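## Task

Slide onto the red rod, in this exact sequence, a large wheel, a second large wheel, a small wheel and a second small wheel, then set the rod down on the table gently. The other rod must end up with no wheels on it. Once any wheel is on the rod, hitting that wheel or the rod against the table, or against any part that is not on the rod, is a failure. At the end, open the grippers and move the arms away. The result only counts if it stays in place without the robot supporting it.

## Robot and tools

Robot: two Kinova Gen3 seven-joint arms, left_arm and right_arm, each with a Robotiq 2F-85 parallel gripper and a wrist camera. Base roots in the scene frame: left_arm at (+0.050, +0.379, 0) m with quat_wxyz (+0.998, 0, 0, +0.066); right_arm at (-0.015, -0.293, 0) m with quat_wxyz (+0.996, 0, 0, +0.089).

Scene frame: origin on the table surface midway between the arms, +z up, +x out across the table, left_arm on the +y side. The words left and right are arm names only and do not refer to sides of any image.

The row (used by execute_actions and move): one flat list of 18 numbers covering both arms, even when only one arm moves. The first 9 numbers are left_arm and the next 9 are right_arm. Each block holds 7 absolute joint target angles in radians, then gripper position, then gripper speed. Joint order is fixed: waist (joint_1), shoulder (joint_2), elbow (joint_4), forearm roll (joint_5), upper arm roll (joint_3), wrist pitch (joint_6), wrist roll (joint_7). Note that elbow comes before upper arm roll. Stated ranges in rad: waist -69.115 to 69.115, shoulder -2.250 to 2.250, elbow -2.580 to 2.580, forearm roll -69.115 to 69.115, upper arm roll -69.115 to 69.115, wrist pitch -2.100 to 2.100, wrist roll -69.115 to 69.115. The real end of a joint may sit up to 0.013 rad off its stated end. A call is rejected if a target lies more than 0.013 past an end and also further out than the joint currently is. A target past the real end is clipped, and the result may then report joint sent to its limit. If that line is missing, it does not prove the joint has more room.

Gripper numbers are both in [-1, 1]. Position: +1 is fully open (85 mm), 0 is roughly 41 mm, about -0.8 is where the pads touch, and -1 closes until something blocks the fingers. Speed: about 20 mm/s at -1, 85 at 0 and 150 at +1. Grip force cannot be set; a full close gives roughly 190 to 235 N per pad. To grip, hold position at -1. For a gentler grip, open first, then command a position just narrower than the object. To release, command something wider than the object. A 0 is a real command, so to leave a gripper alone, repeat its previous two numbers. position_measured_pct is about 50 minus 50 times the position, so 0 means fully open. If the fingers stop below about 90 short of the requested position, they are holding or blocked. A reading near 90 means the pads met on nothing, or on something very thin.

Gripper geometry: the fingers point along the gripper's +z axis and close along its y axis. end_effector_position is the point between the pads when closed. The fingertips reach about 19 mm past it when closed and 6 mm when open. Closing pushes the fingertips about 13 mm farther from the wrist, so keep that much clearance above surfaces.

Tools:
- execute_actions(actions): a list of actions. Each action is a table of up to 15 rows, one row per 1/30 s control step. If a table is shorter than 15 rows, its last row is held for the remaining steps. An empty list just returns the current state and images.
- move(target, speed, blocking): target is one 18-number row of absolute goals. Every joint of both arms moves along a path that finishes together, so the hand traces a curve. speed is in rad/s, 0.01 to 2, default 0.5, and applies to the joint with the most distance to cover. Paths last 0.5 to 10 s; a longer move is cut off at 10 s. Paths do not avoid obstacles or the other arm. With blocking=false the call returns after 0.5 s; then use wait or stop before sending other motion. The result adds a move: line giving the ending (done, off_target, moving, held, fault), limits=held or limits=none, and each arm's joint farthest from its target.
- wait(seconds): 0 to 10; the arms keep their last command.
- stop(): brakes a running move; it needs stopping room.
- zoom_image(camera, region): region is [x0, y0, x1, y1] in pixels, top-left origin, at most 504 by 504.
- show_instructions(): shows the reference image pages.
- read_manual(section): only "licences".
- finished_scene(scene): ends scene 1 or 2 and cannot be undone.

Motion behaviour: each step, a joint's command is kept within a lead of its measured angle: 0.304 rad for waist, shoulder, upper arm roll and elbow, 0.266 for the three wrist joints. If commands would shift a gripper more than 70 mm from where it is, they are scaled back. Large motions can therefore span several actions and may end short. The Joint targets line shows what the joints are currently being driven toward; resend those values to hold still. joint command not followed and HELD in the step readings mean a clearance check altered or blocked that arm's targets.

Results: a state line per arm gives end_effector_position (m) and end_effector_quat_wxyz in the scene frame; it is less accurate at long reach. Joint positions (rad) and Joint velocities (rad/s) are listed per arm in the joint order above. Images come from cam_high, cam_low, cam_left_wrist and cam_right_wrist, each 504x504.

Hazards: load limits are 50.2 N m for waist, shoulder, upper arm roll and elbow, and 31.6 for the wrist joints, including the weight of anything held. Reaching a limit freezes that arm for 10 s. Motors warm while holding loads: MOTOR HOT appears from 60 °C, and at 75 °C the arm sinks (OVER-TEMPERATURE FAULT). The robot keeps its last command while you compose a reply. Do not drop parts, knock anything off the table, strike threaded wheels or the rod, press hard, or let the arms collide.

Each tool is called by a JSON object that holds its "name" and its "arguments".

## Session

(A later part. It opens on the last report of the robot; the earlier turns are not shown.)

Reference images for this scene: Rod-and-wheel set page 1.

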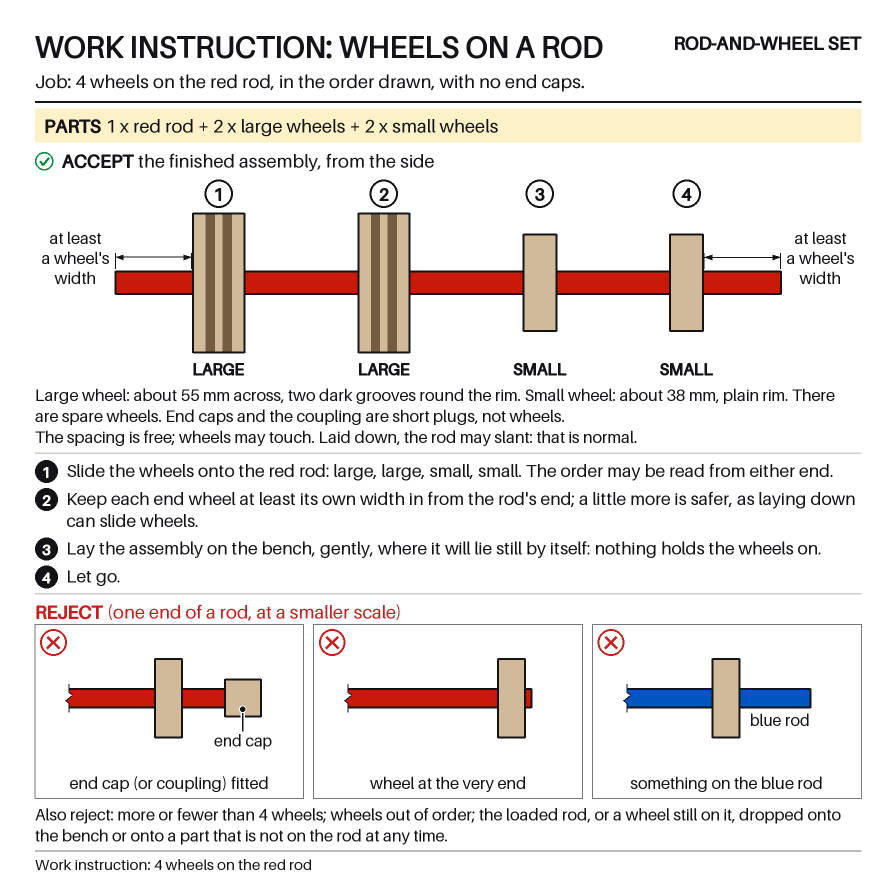

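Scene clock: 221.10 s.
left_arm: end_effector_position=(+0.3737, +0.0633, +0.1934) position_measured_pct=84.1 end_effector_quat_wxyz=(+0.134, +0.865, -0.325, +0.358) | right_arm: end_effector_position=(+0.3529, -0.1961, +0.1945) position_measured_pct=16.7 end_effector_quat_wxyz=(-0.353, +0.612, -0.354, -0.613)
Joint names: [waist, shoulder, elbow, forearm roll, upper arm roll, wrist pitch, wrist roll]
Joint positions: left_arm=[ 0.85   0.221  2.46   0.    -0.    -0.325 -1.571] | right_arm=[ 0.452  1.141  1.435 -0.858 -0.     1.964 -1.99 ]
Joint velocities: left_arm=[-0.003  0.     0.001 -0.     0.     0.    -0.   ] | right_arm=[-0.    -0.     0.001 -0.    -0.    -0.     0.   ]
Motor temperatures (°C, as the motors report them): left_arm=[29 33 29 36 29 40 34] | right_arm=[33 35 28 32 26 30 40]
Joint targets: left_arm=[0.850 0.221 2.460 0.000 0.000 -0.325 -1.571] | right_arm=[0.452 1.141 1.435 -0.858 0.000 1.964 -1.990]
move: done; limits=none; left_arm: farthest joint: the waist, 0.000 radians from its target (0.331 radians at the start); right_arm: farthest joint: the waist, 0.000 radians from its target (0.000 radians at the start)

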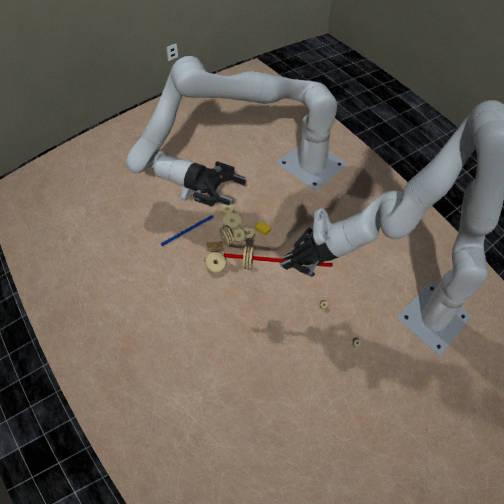

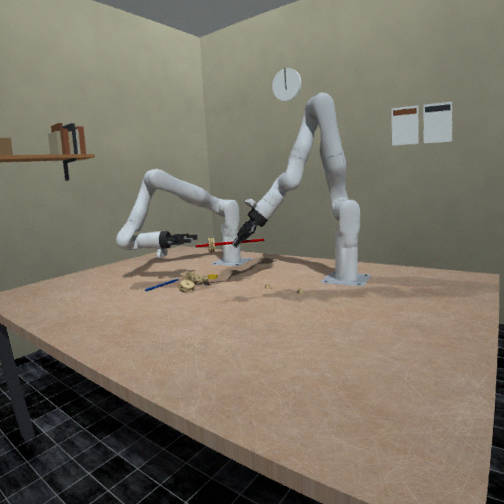

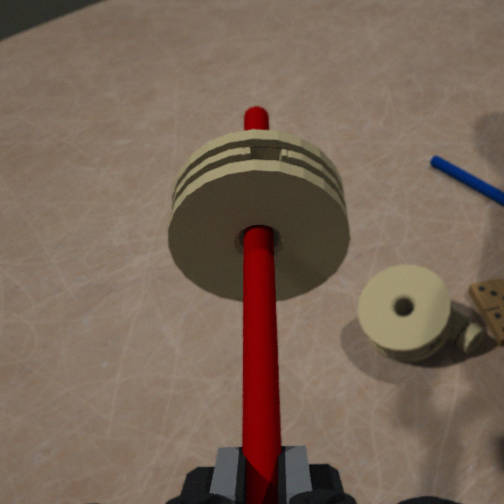

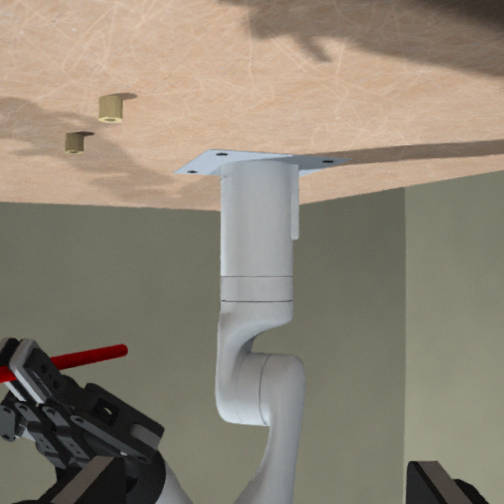

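{"name": "move", "arguments": {"target": [0.85,0.2211,2.4602,0,0,-0.3251,-1.571,-1,-0.5, -0.0569,0.4515,2.0498,0,0,0.6403,-2.976,0.62,0], "speed": 0.7}}

Scene clock: 228.43 s.
left_arm: end_effector_position=(+0.3738, +0.0634, +0.1934) position_measured_pct=84.1 end_effector_quat_wxyz=(+0.134, +0.865, -0.324, +0.358) | right_arm: end_effector_position=(+0.3519, -0.2307, +0.0999) position_measured_pct=18.7 end_effector_quat_wxyz=(+0.000, +0.834, -0.552, -0.000)
Joint names: [waist, shoulder, elbow, forearm roll, upper arm roll, wrist pitch, wrist roll]
Joint positions: left_arm=[ 0.85   0.221  2.46  -0.    -0.    -0.325 -1.571] | right_arm=[-0.057  0.452  2.05  -0.    -0.     0.64  -2.976]
Joint velocities: left_arm=[-0.001 -0.    -0.     0.001 -0.    -0.     0.   ] | right_arm=[-0.003 -0.003 -0.     0.     0.    -0.    -0.   ]
Motor temperatures (°C, as the motors report them): left_arm=[29 33 29 36 29 40 34] | right_arm=[33 35 28 32 26 30 40]
Joint targets: left_arm=[0.850 0.221 2.460 0.000 0.000 -0.325 -1.571] | right_arm=[-0.057 0.451 2.050 0.000 0.000 0.640 -2.976]
move: done; limits=none; left_arm: farthest joint: the waist, 0.000 radians from its target (0.000 radians at the start); right_arm: farthest joint: the waist, 0.000 radians from its target (0.509 radians at the start)

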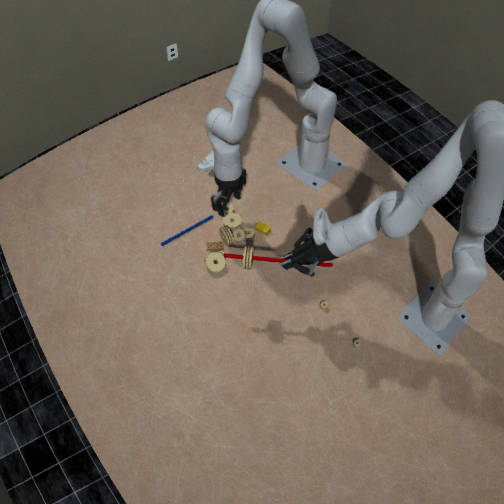

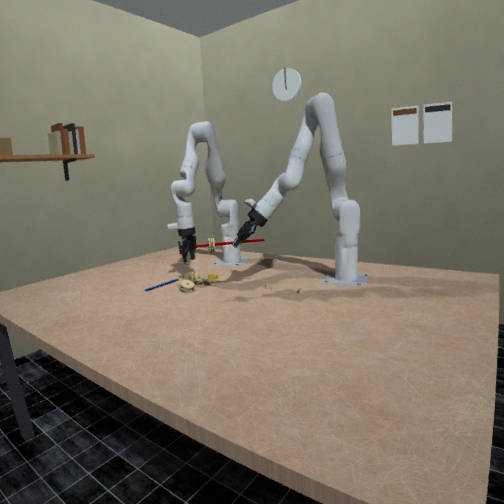

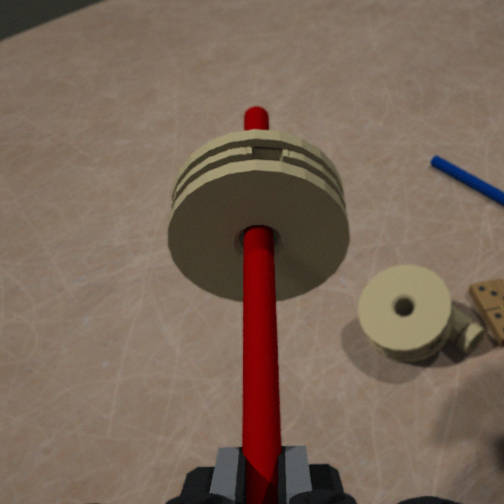

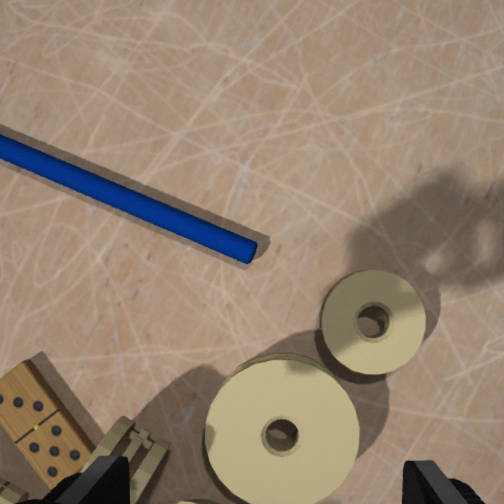

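{"name": "move", "arguments": {"target": [0.85,0.2211,2.4602,0,0,-0.3251,-1.571,-1,-0.5, -0.0464,0.4425,2.0675,0,0,0.6316,-3.664,0.62,0], "speed": 0.7}}

Scene clock: 242.57 s.
left_arm: end_effector_position=(+0.3738, +0.0634, +0.1934) position_measured_pct=84.1 end_effector_quat_wxyz=(+0.134, +0.865, -0.324, +0.358) | right_arm: end_effector_position=(+0.3471, -0.2357, +0.1000) position_measured_pct=18.7 end_effector_quat_wxyz=(-0.000, -0.595, +0.804, +0.000)
Joint names: [waist, shoulder, elbow, forearm roll, upper arm roll, wrist pitch, wrist roll]
Joint positions: left_arm=[ 0.85   0.221  2.46  -0.    -0.    -0.325 -1.571] | right_arm=[-0.046  0.443  2.067  0.     0.     0.632 -3.664]
Joint velocities: left_arm=[ 0.001 -0.    -0.     0.001  0.001  0.    -0.001] | right_arm=[ 0.     0.    -0.001 -0.001  0.    -0.    -0.   ]
Motor temperatures (°C, as the motors report them): left_arm=[29 33 29 36 29 40 34] | right_arm=[33 34 28 32 26 30 40]
Joint targets: left_arm=[0.850 0.221 2.460 0.000 0.000 -0.325 -1.571] | right_arm=[-0.046 0.443 2.067 0.000 0.000 0.632 -3.664]
move: done; limits=none; left_arm: farthest joint: the waist, 0.000 radians from its target (0.000 radians at the start); right_arm: farthest joint: the waist, 0.000 radians from its target (0.010 radians at the start)

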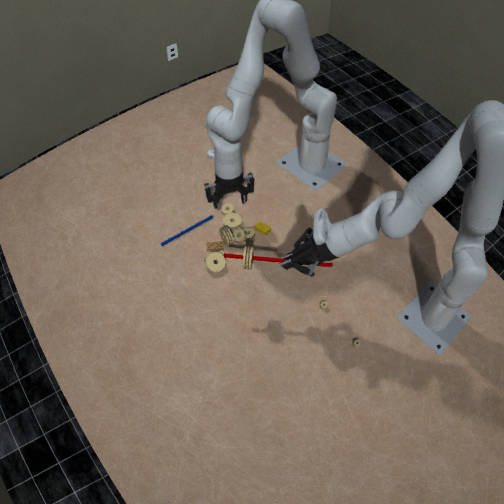

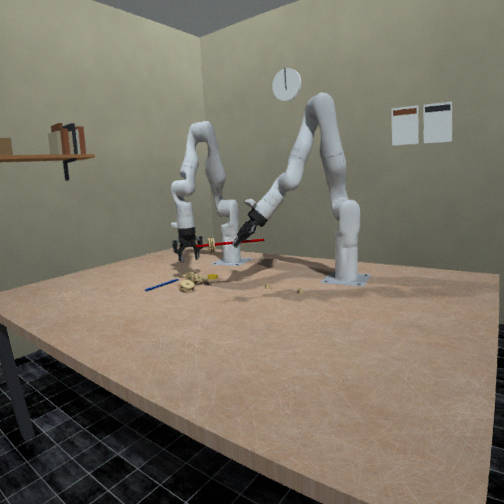

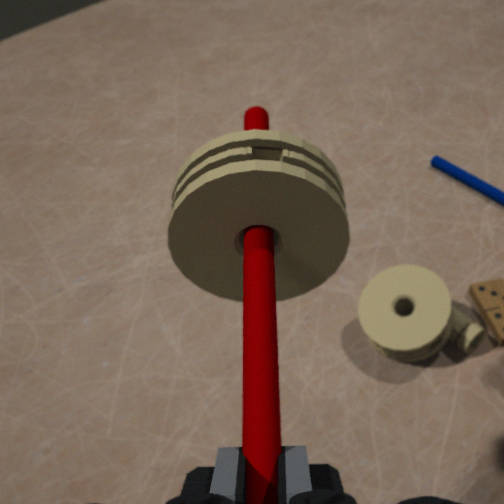

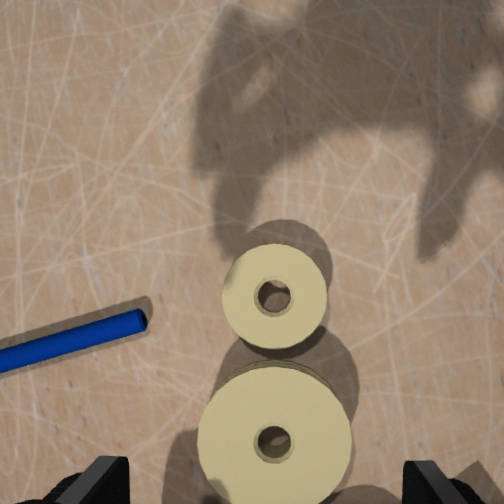

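{"name": "move", "arguments": {"target": [0.85,0.2211,2.4602,0,0,-0.3251,-1.571,-1,-0.5, -0.0504,0.6351,2.1375,0,0,0.3690,-3.668,0.62,0], "speed": 0.2}}

Scene clock: 247.23 s.
left_arm: end_effector_position=(+0.3738, +0.0634, +0.1934) position_measured_pct=84.1 end_effector_quat_wxyz=(+0.134, +0.865, -0.324, +0.358) | right_arm: end_effector_position=(+0.3442, -0.2349, +0.0191) position_measured_pct=18.7 end_effector_quat_wxyz=(+0.000, -0.595, +0.804, -0.000)
Joint names: [waist, shoulder, elbow, forearm roll, upper arm roll, wrist pitch, wrist roll]
Joint positions: left_arm=[ 0.85   0.221  2.46  -0.    -0.    -0.325 -1.571] | right_arm=[-0.05   0.635  2.137 -0.    -0.     0.369 -3.668]
Joint velocities: left_arm=[ 0.     0.    -0.    -0.003 -0.     0.    -0.   ] | right_arm=[-0.     0.003 -0.     0.001  0.    -0.    -0.   ]
Motor temperatures (°C, as the motors report them): left_arm=[29 33 29 36 29 40 34] | right_arm=[33 34 28 32 26 30 40]
Joint targets: left_arm=[0.850 0.221 2.460 0.000 0.000 -0.325 -1.571] | right_arm=[-0.050 0.635 2.138 0.000 0.000 0.369 -3.668]
move: done; limits=none; left_arm: farthest joint: the waist, 0.000 radians from its target (0.000 radians at the start); right_arm: farthest joint: the waist, 0.000 radians from its target (0.004 radians at the start)

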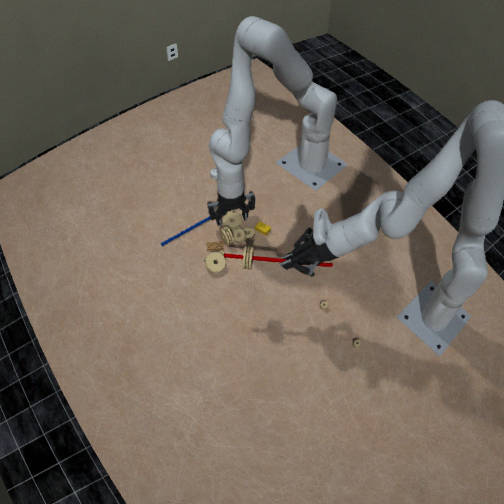

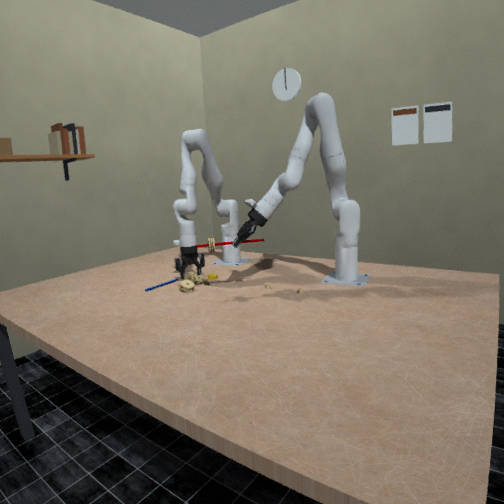

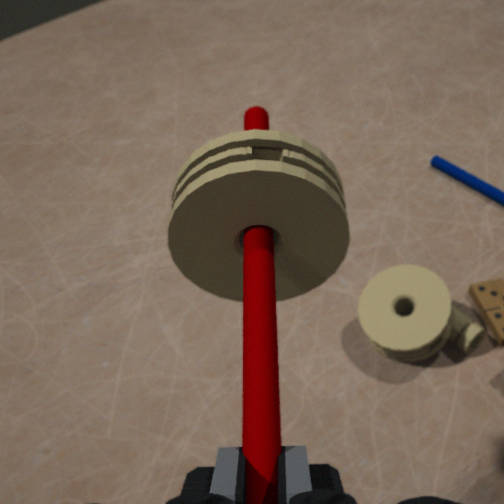

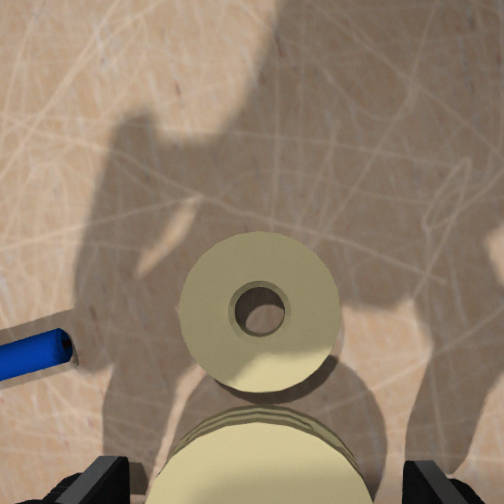

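{"name": "move", "arguments": {"target": [0.85,0.2211,2.4602,0,0,-0.3251,-1.571,-1,-0.5, -0.0504,0.6351,2.1375,0,0,0.3690,-3.668,-1,0]}}

{"name": "move", "arguments": {"target": [0.85,0.2211,2.4602,0,0,-0.3251,-1.571,-1,-0.5, -0.0504,0.42,2.05,0,0,0.6716,-3.668,-1,0], "speed": 0.4}}

Scene clock: 249.90 s.
left_arm: end_effector_position=(+0.3738, +0.0634, +0.1934) position_measured_pct=84.1 end_effector_quat_wxyz=(+0.134, +0.865, -0.324, +0.358) | right_arm: end_effector_position=(+0.3442, -0.2349, +0.0201) position_measured_pct=38.5 end_effector_quat_wxyz=(+0.001, -0.595, +0.804, -0.000)
Joint names: [waist, shoulder, elbow, forearm roll, upper arm roll, wrist pitch, wrist roll]
Joint positions: left_arm=[ 0.85   0.221  2.46  -0.    -0.    -0.325 -1.571] | right_arm=[-0.05   0.632  2.138 -0.     0.     0.371 -3.668]
Joint velocities: left_arm=[ 0.002 -0.    -0.     0.002  0.    -0.     0.   ] | right_arm=[ 0. -0.  0. -0. -0.  0.  0.]
Motor temperatures (°C, as the motors report them): left_arm=[29 33 29 36 29 40 34] | right_arm=[33 34 28 32 26 30 40]
Joint targets: left_arm=[0.850 0.221 2.460 0.000 0.000 -0.325 -1.571] | right_arm=[-0.050 0.635 2.138 0.000 0.000 0.369 -3.668]
move: done; limits=none; left_arm: farthest joint: the waist, 0.000 radians from its target (0.000 radians at the start); right_arm: farthest joint: the shoulder, 0.003 radians from its target (0.000 radians at the start)

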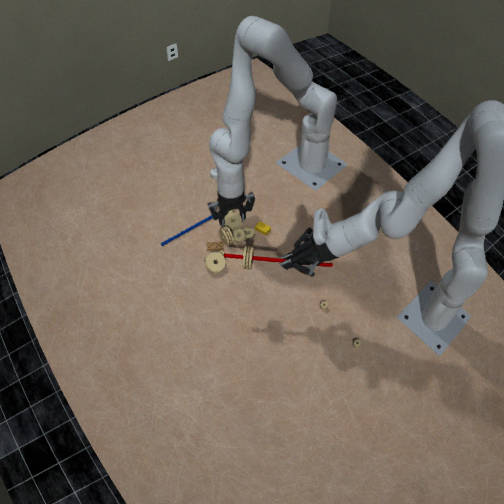

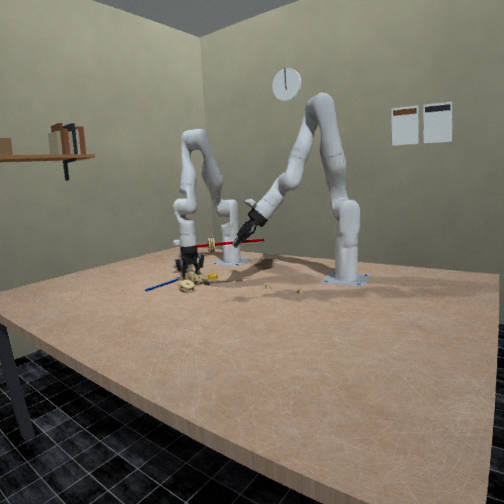

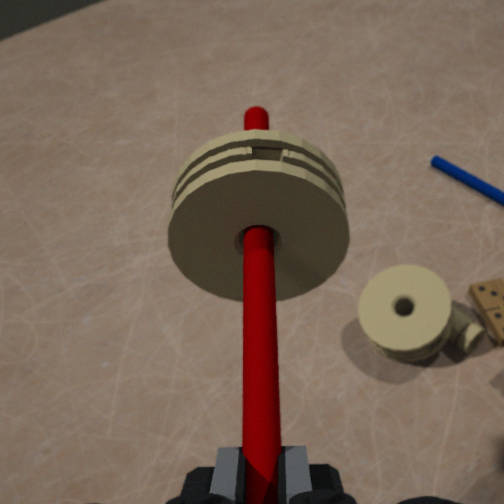

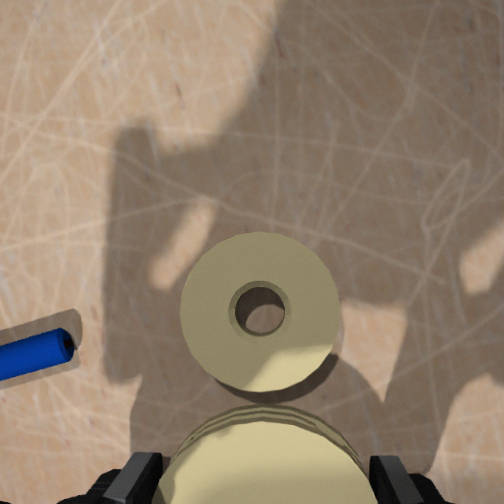

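Scene clock: 251.13 s.
left_arm: end_effector_position=(+0.3738, +0.0634, +0.1934) position_measured_pct=84.1 end_effector_quat_wxyz=(+0.134, +0.865, -0.324, +0.358) | right_arm: end_effector_position=(+0.3482, -0.2340, +0.1115) position_measured_pct=38.5 end_effector_quat_wxyz=(-0.000, -0.595, +0.804, +0.000)
Joint names: [waist, shoulder, elbow, forearm roll, upper arm roll, wrist pitch, wrist roll]
Joint positions: left_arm=[ 0.85   0.221  2.46  -0.    -0.    -0.325 -1.571] | right_arm=[-0.05   0.42   2.05  -0.     0.     0.672 -3.668]
Joint velocities: left_arm=[ 0.001 -0.     0.    -0.001 -0.    -0.     0.   ] | right_arm=[-0.001 -0.002  0.001 -0.001 -0.     0.    -0.   ]
Motor temperatures (°C, as the motors report them): left_arm=[29 33 29 36 29 40 34] | right_arm=[33 34 28 32 26 30 40]
Joint targets: left_arm=[0.850 0.221 2.460 0.000 0.000 -0.325 -1.571] | right_arm=[-0.050 0.420 2.050 0.000 0.000 0.672 -3.668]
move: done; limits=none; left_arm: farthest joint: the waist, 0.000 radians from its target (0.000 radians at the start); right_arm: farthest joint: the waist, 0.000 radians from its target (0.000 radians at the start)

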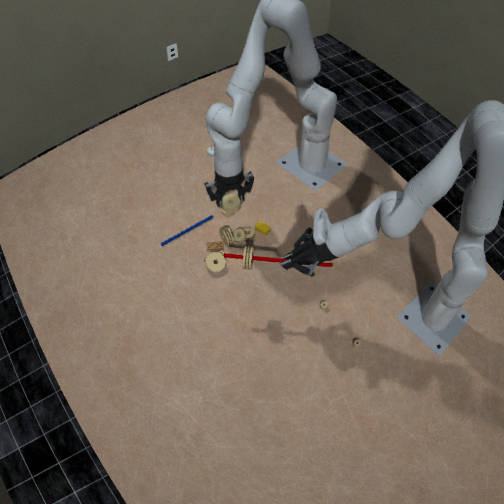

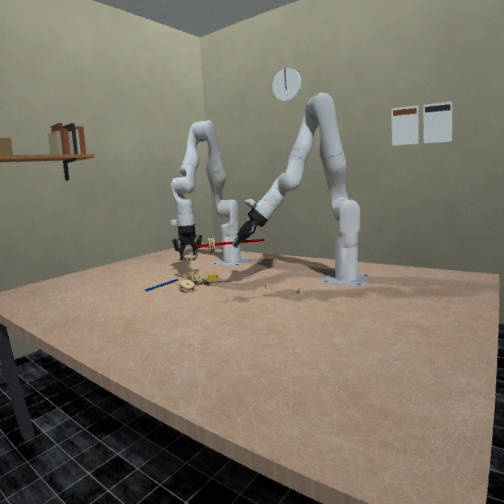

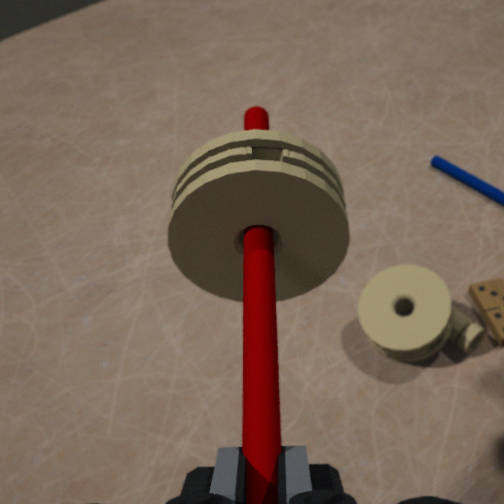

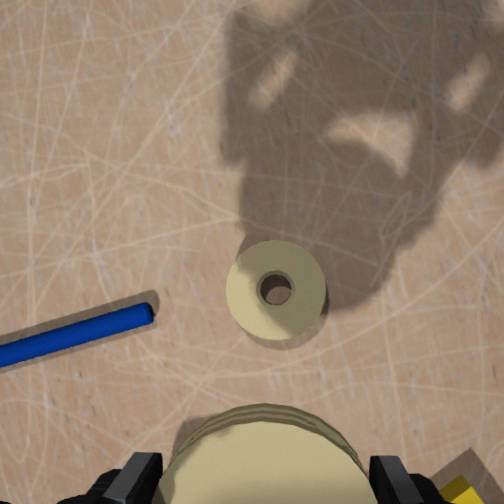

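{"name": "move", "arguments": {"target": [0.85,0.2211,2.4602,0,0,-0.3251,-1.571,-1,-0.5, 0.452,1.141,1.435,-0.858,0,1.964,-1.99,-1,0], "speed": 0.8}}

{"name": "move", "arguments": {"target": [1.1806,0.2211,2.4602,0,0,-0.3251,-1.571,-1,-0.5, 0.452,1.141,1.435,-0.858,0,1.964,-1.99,-1,0], "speed": 0.25}}

Scene clock: 256.70 s.
left_arm: end_effector_position=(+0.3738, +0.0634, +0.1934) position_measured_pct=84.1 end_effector_quat_wxyz=(+0.134, +0.865, -0.324, +0.358) | right_arm: end_effector_position=(+0.3529, -0.1960, +0.1946) position_measured_pct=38.5 end_effector_quat_wxyz=(-0.353, +0.612, -0.354, -0.613)
Joint names: [waist, shoulder, elbow, forearm roll, upper arm roll, wrist pitch, wrist roll]
Joint positions: left_arm=[ 0.85   0.221  2.46  -0.    -0.    -0.325 -1.571] | right_arm=[ 0.452  1.141  1.435 -0.858  0.     1.964 -1.99 ]
Joint velocities: left_arm=[ 0.    -0.    -0.001  0.001  0.     0.     0.   ] | right_arm=[ 0.001  0.003  0.    -0.    -0.     0.     0.   ]
Motor temperatures (°C, as the motors report them): left_arm=[29 33 29 36 29 40 34] | right_arm=[33 34 28 32 26 30 40]
Joint targets: left_arm=[0.850 0.221 2.460 0.000 0.000 -0.325 -1.571] | right_arm=[0.452 1.141 1.435 -0.858 0.000 1.964 -1.990]
move: done; limits=none; left_arm: farthest joint: the waist, 0.000 radians from its target (0.000 radians at the start); right_arm: farthest joint: the waist, 0.000 radians from its target (0.502 radians at the start)

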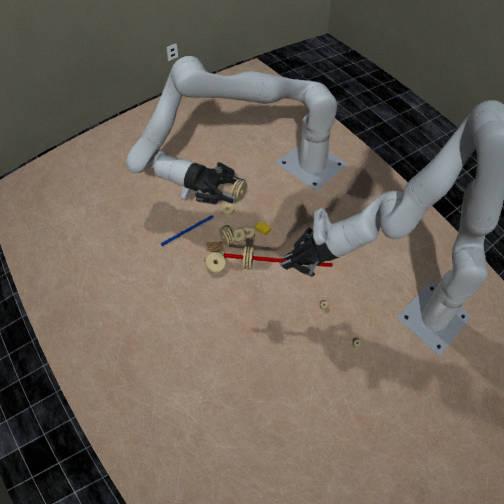

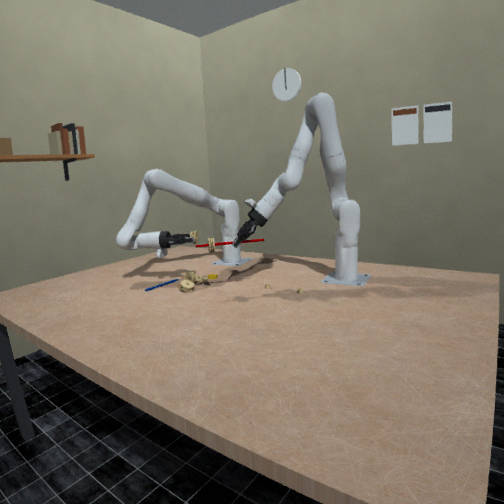

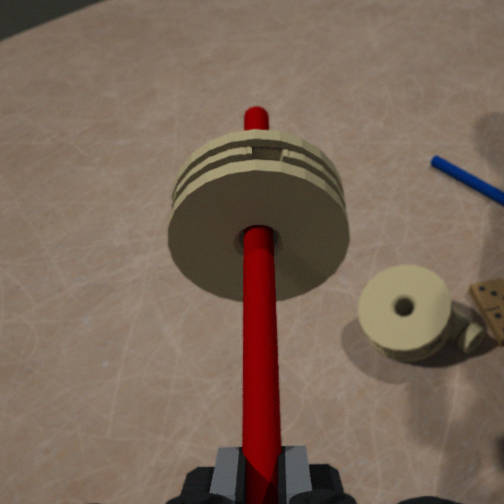

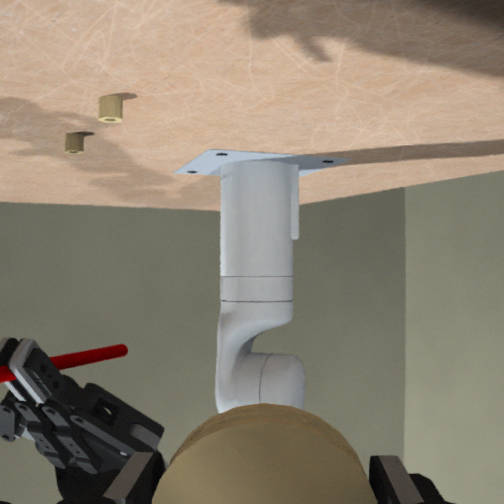

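Scene clock: 258.50 s.
left_arm: end_effector_position=(+0.2539, -0.0246, +0.1934) position_measured_pct=84.1 end_effector_quat_wxyz=(+0.191, +0.800, -0.462, +0.331) | right_arm: end_effector_position=(+0.3529, -0.1961, +0.1945) position_measured_pct=38.5 end_effector_quat_wxyz=(-0.353, +0.612, -0.354, -0.613)
Joint names: [waist, shoulder, elbow, forearm roll, upper arm roll, wrist pitch, wrist roll]
Joint positions: left_arm=[ 1.18   0.221  2.46  -0.     0.    -0.325 -1.571] | right_arm=[ 0.452  1.141  1.435 -0.858 -0.     1.964 -1.99 ]
Joint velocities: left_arm=[ 0.003 -0.    -0.    -0.     0.    -0.     0.   ] | right_arm=[-0.001 -0.     0.001 -0.001 -0.    -0.     0.   ]
Motor temperatures (°C, as the motors report them): left_arm=[29 33 29 36 29 40 34] | right_arm=[33 34 28 32 26 30 40]
Joint targets: left_arm=[1.181 0.221 2.460 0.000 0.000 -0.325 -1.571] | right_arm=[0.452 1.141 1.435 -0.858 0.000 1.964 -1.990]
move: done; limits=none; left_arm: farthest joint: the waist, 0.000 radians from its target (0.331 radians at the start); right_arm: farthest joint: the waist, 0.000 radians from its target (0.000 radians at the start)

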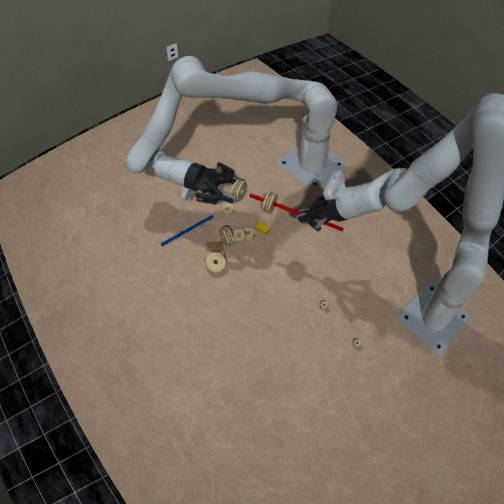

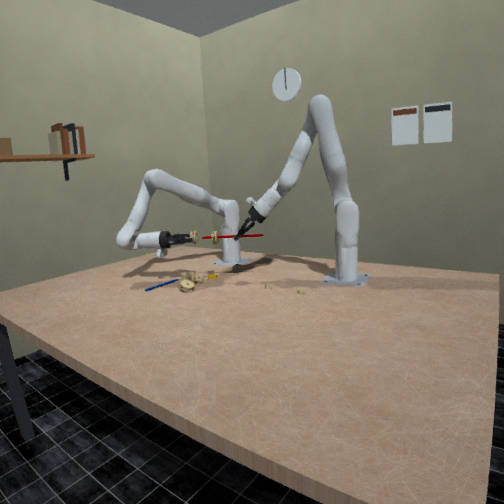

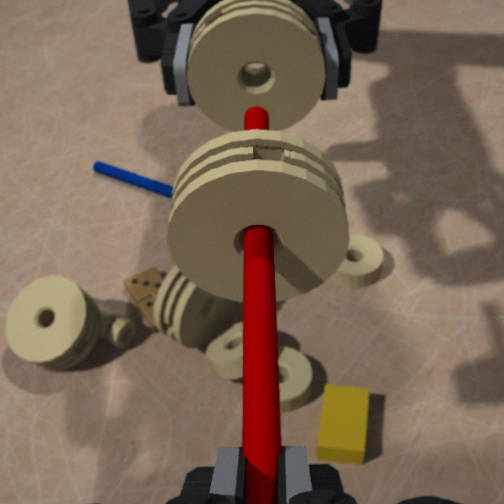

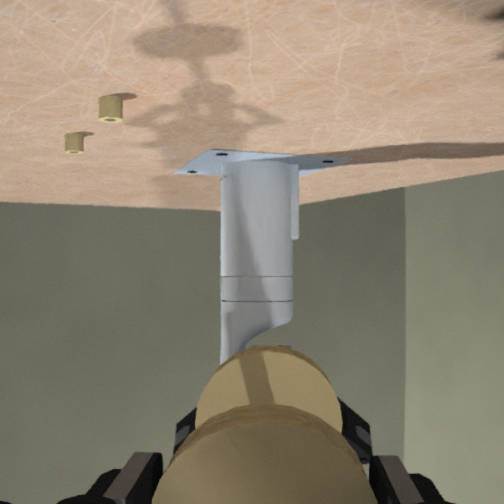

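{"name": "move", "arguments": {"target": [1.1806,0.2479,2.4082,0,0,-0.2999,-1.571,-1,-0.5, 0.452,1.141,1.435,-0.858,0,1.964,-1.99,-1,0], "speed": 0.05}}

{"name": "zoom_image", "arguments": {"camera": "cam_left_wrist", "region": [180,20,340,180]}}

Scene clock: 262.53 s.
left_arm: end_effector_position=(+0.2627, -0.0403, +0.1944) position_measured_pct=84.1 end_effector_quat_wxyz=(+0.191, +0.800, -0.462, +0.331) | right_arm: end_effector_position=(+0.3529, -0.1961, +0.1945) position_measured_pct=38.5 end_effector_quat_wxyz=(-0.353, +0.612, -0.354, -0.613)
Joint names: [waist, shoulder, elbow, forearm roll, upper arm roll, wrist pitch, wrist roll]
Joint positions: left_arm=[ 1.181  0.248  2.408 -0.    -0.    -0.3   -1.571] | right_arm=[ 0.452  1.141  1.435 -0.858 -0.     1.964 -1.99 ]
Joint velocities: left_arm=[-0.001  0.001 -0.     0.001 -0.    -0.     0.   ] | right_arm=[ 0.     0.    -0.001 -0.     0.    -0.    -0.   ]
Motor temperatures (°C, as the motors report them): left_arm=[29 33 29 36 29 40 34] | right_arm=[33 34 28 32 26 30 40]
Joint targets: left_arm=[1.181 0.248 2.408 0.000 0.000 -0.300 -1.571] | right_arm=[0.452 1.141 1.435 -0.858 0.000 1.964 -1.990]
move: done; limits=none; left_arm: farthest joint: the waist, 0.000 radians from its target (0.000 radians at the start); right_arm: farthest joint: the waist, 0.000 radians from its target (0.000 radians at the start)

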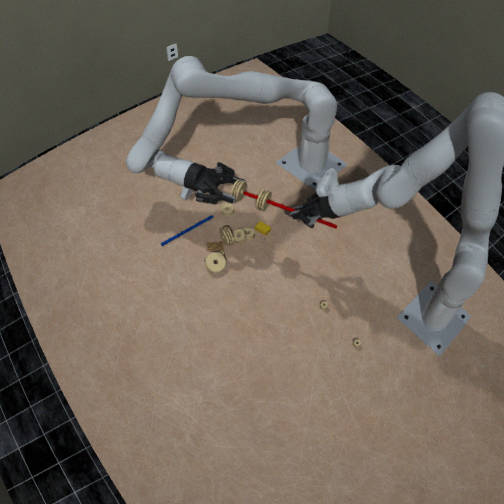

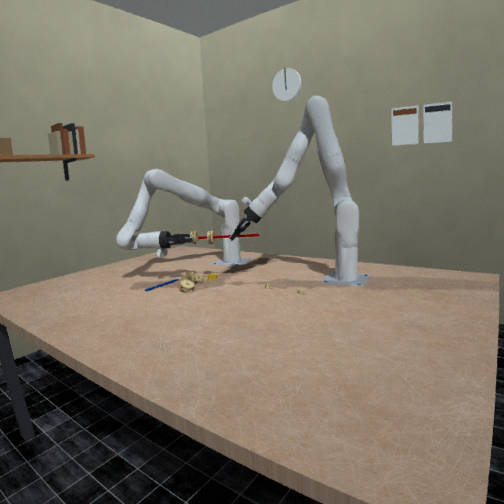

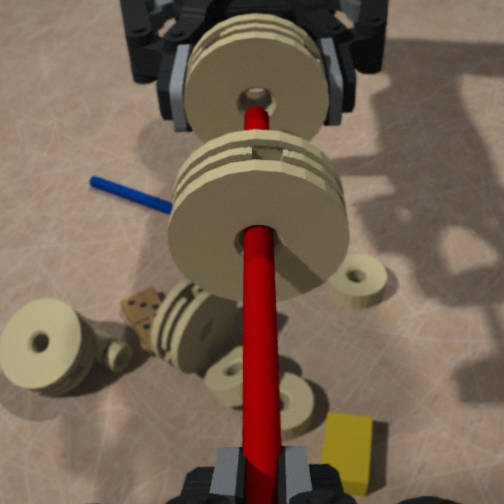

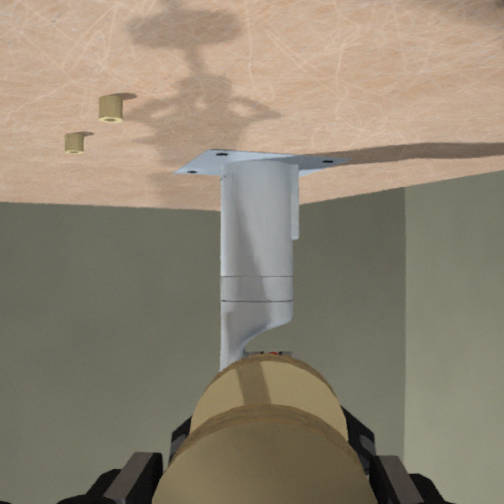

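Region (180, 20, 340, 180) of cam_left_wrist's 504x504 image, scaled by 3.150.

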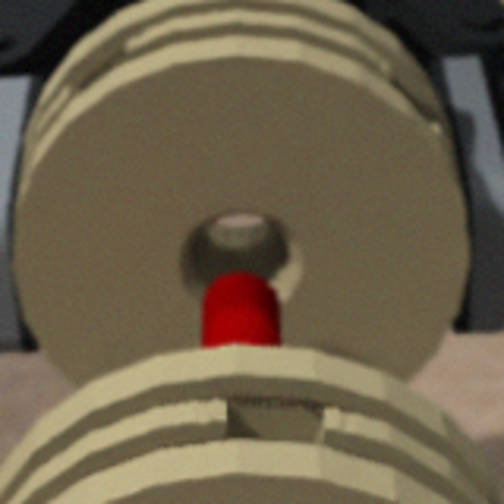

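Aligned. Advance slowly into the hole.

{"name": "move", "arguments": {"target": [1.1806,0.2807,2.3514,0,0,-0.2759,-1.571,-1,-0.5, 0.452,1.141,1.435,-0.858,0,1.964,-1.99,-1,0], "speed": 0.015}}

{"name": "zoom_image", "arguments": {"camera": "cam_left_wrist", "region": [180,20,340,180]}}

Scene clock: 268.33 s.
left_arm: end_effector_position=(+0.2727, -0.0577, +0.1946) position_measured_pct=84.1 end_effector_quat_wxyz=(+0.191, +0.800, -0.462, +0.331) | right_arm: end_effector_position=(+0.3529, -0.1961, +0.1944) position_measured_pct=38.5 end_effector_quat_wxyz=(-0.353, +0.612, -0.354, -0.613)
Joint names: [waist, shoulder, elbow, forearm roll, upper arm roll, wrist pitch, wrist roll]
Joint positions: left_arm=[ 1.181  0.281  2.351 -0.     0.    -0.276 -1.571] | right_arm=[ 0.452  1.141  1.435 -0.858  0.     1.964 -1.99 ]
Joint velocities: left_arm=[ 0.001  0.001 -0.     0.    -0.    -0.001 -0.001] | right_arm=[-0.001  0.    -0.002 -0.001  0.    -0.     0.   ]
Motor temperatures (°C, as the motors report them): left_arm=[29 33 29 36 29 40 34] | right_arm=[33 34 28 32 26 30 40]
Joint targets: left_arm=[1.181 0.281 2.351 0.000 0.000 -0.276 -1.571] | right_arm=[0.452 1.141 1.435 -0.858 0.000 1.964 -1.990]
move: done; limits=none; left_arm: farthest joint: the waist, 0.000 radians from its target (0.000 radians at the start); right_arm: farthest joint: the waist, 0.000 radians from its target (0.000 radians at the start)

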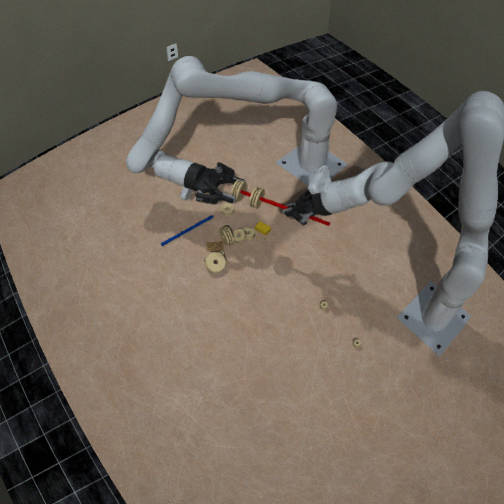

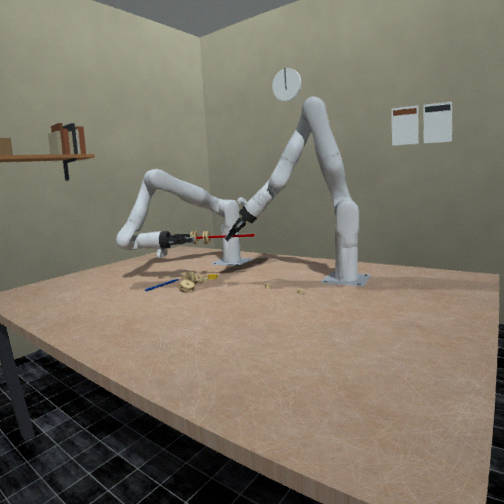

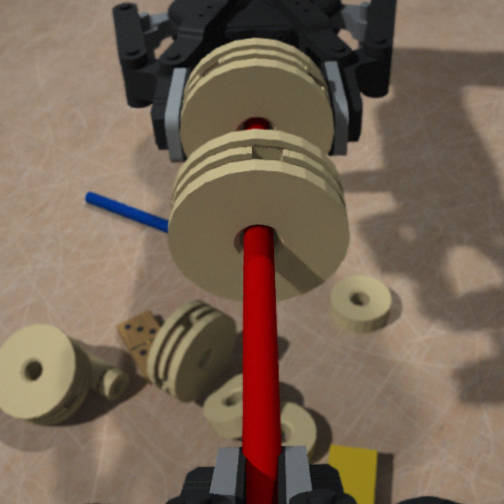

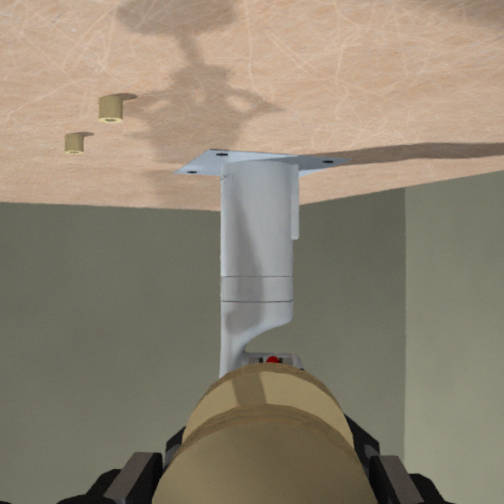

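Region (180, 20, 340, 180) of cam_left_wrist's 504x504 image, scaled by 3.150.

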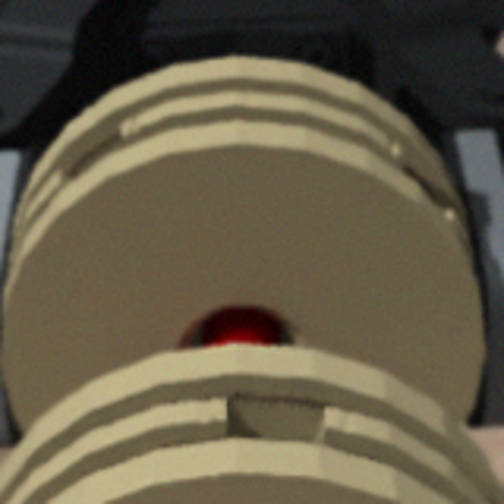

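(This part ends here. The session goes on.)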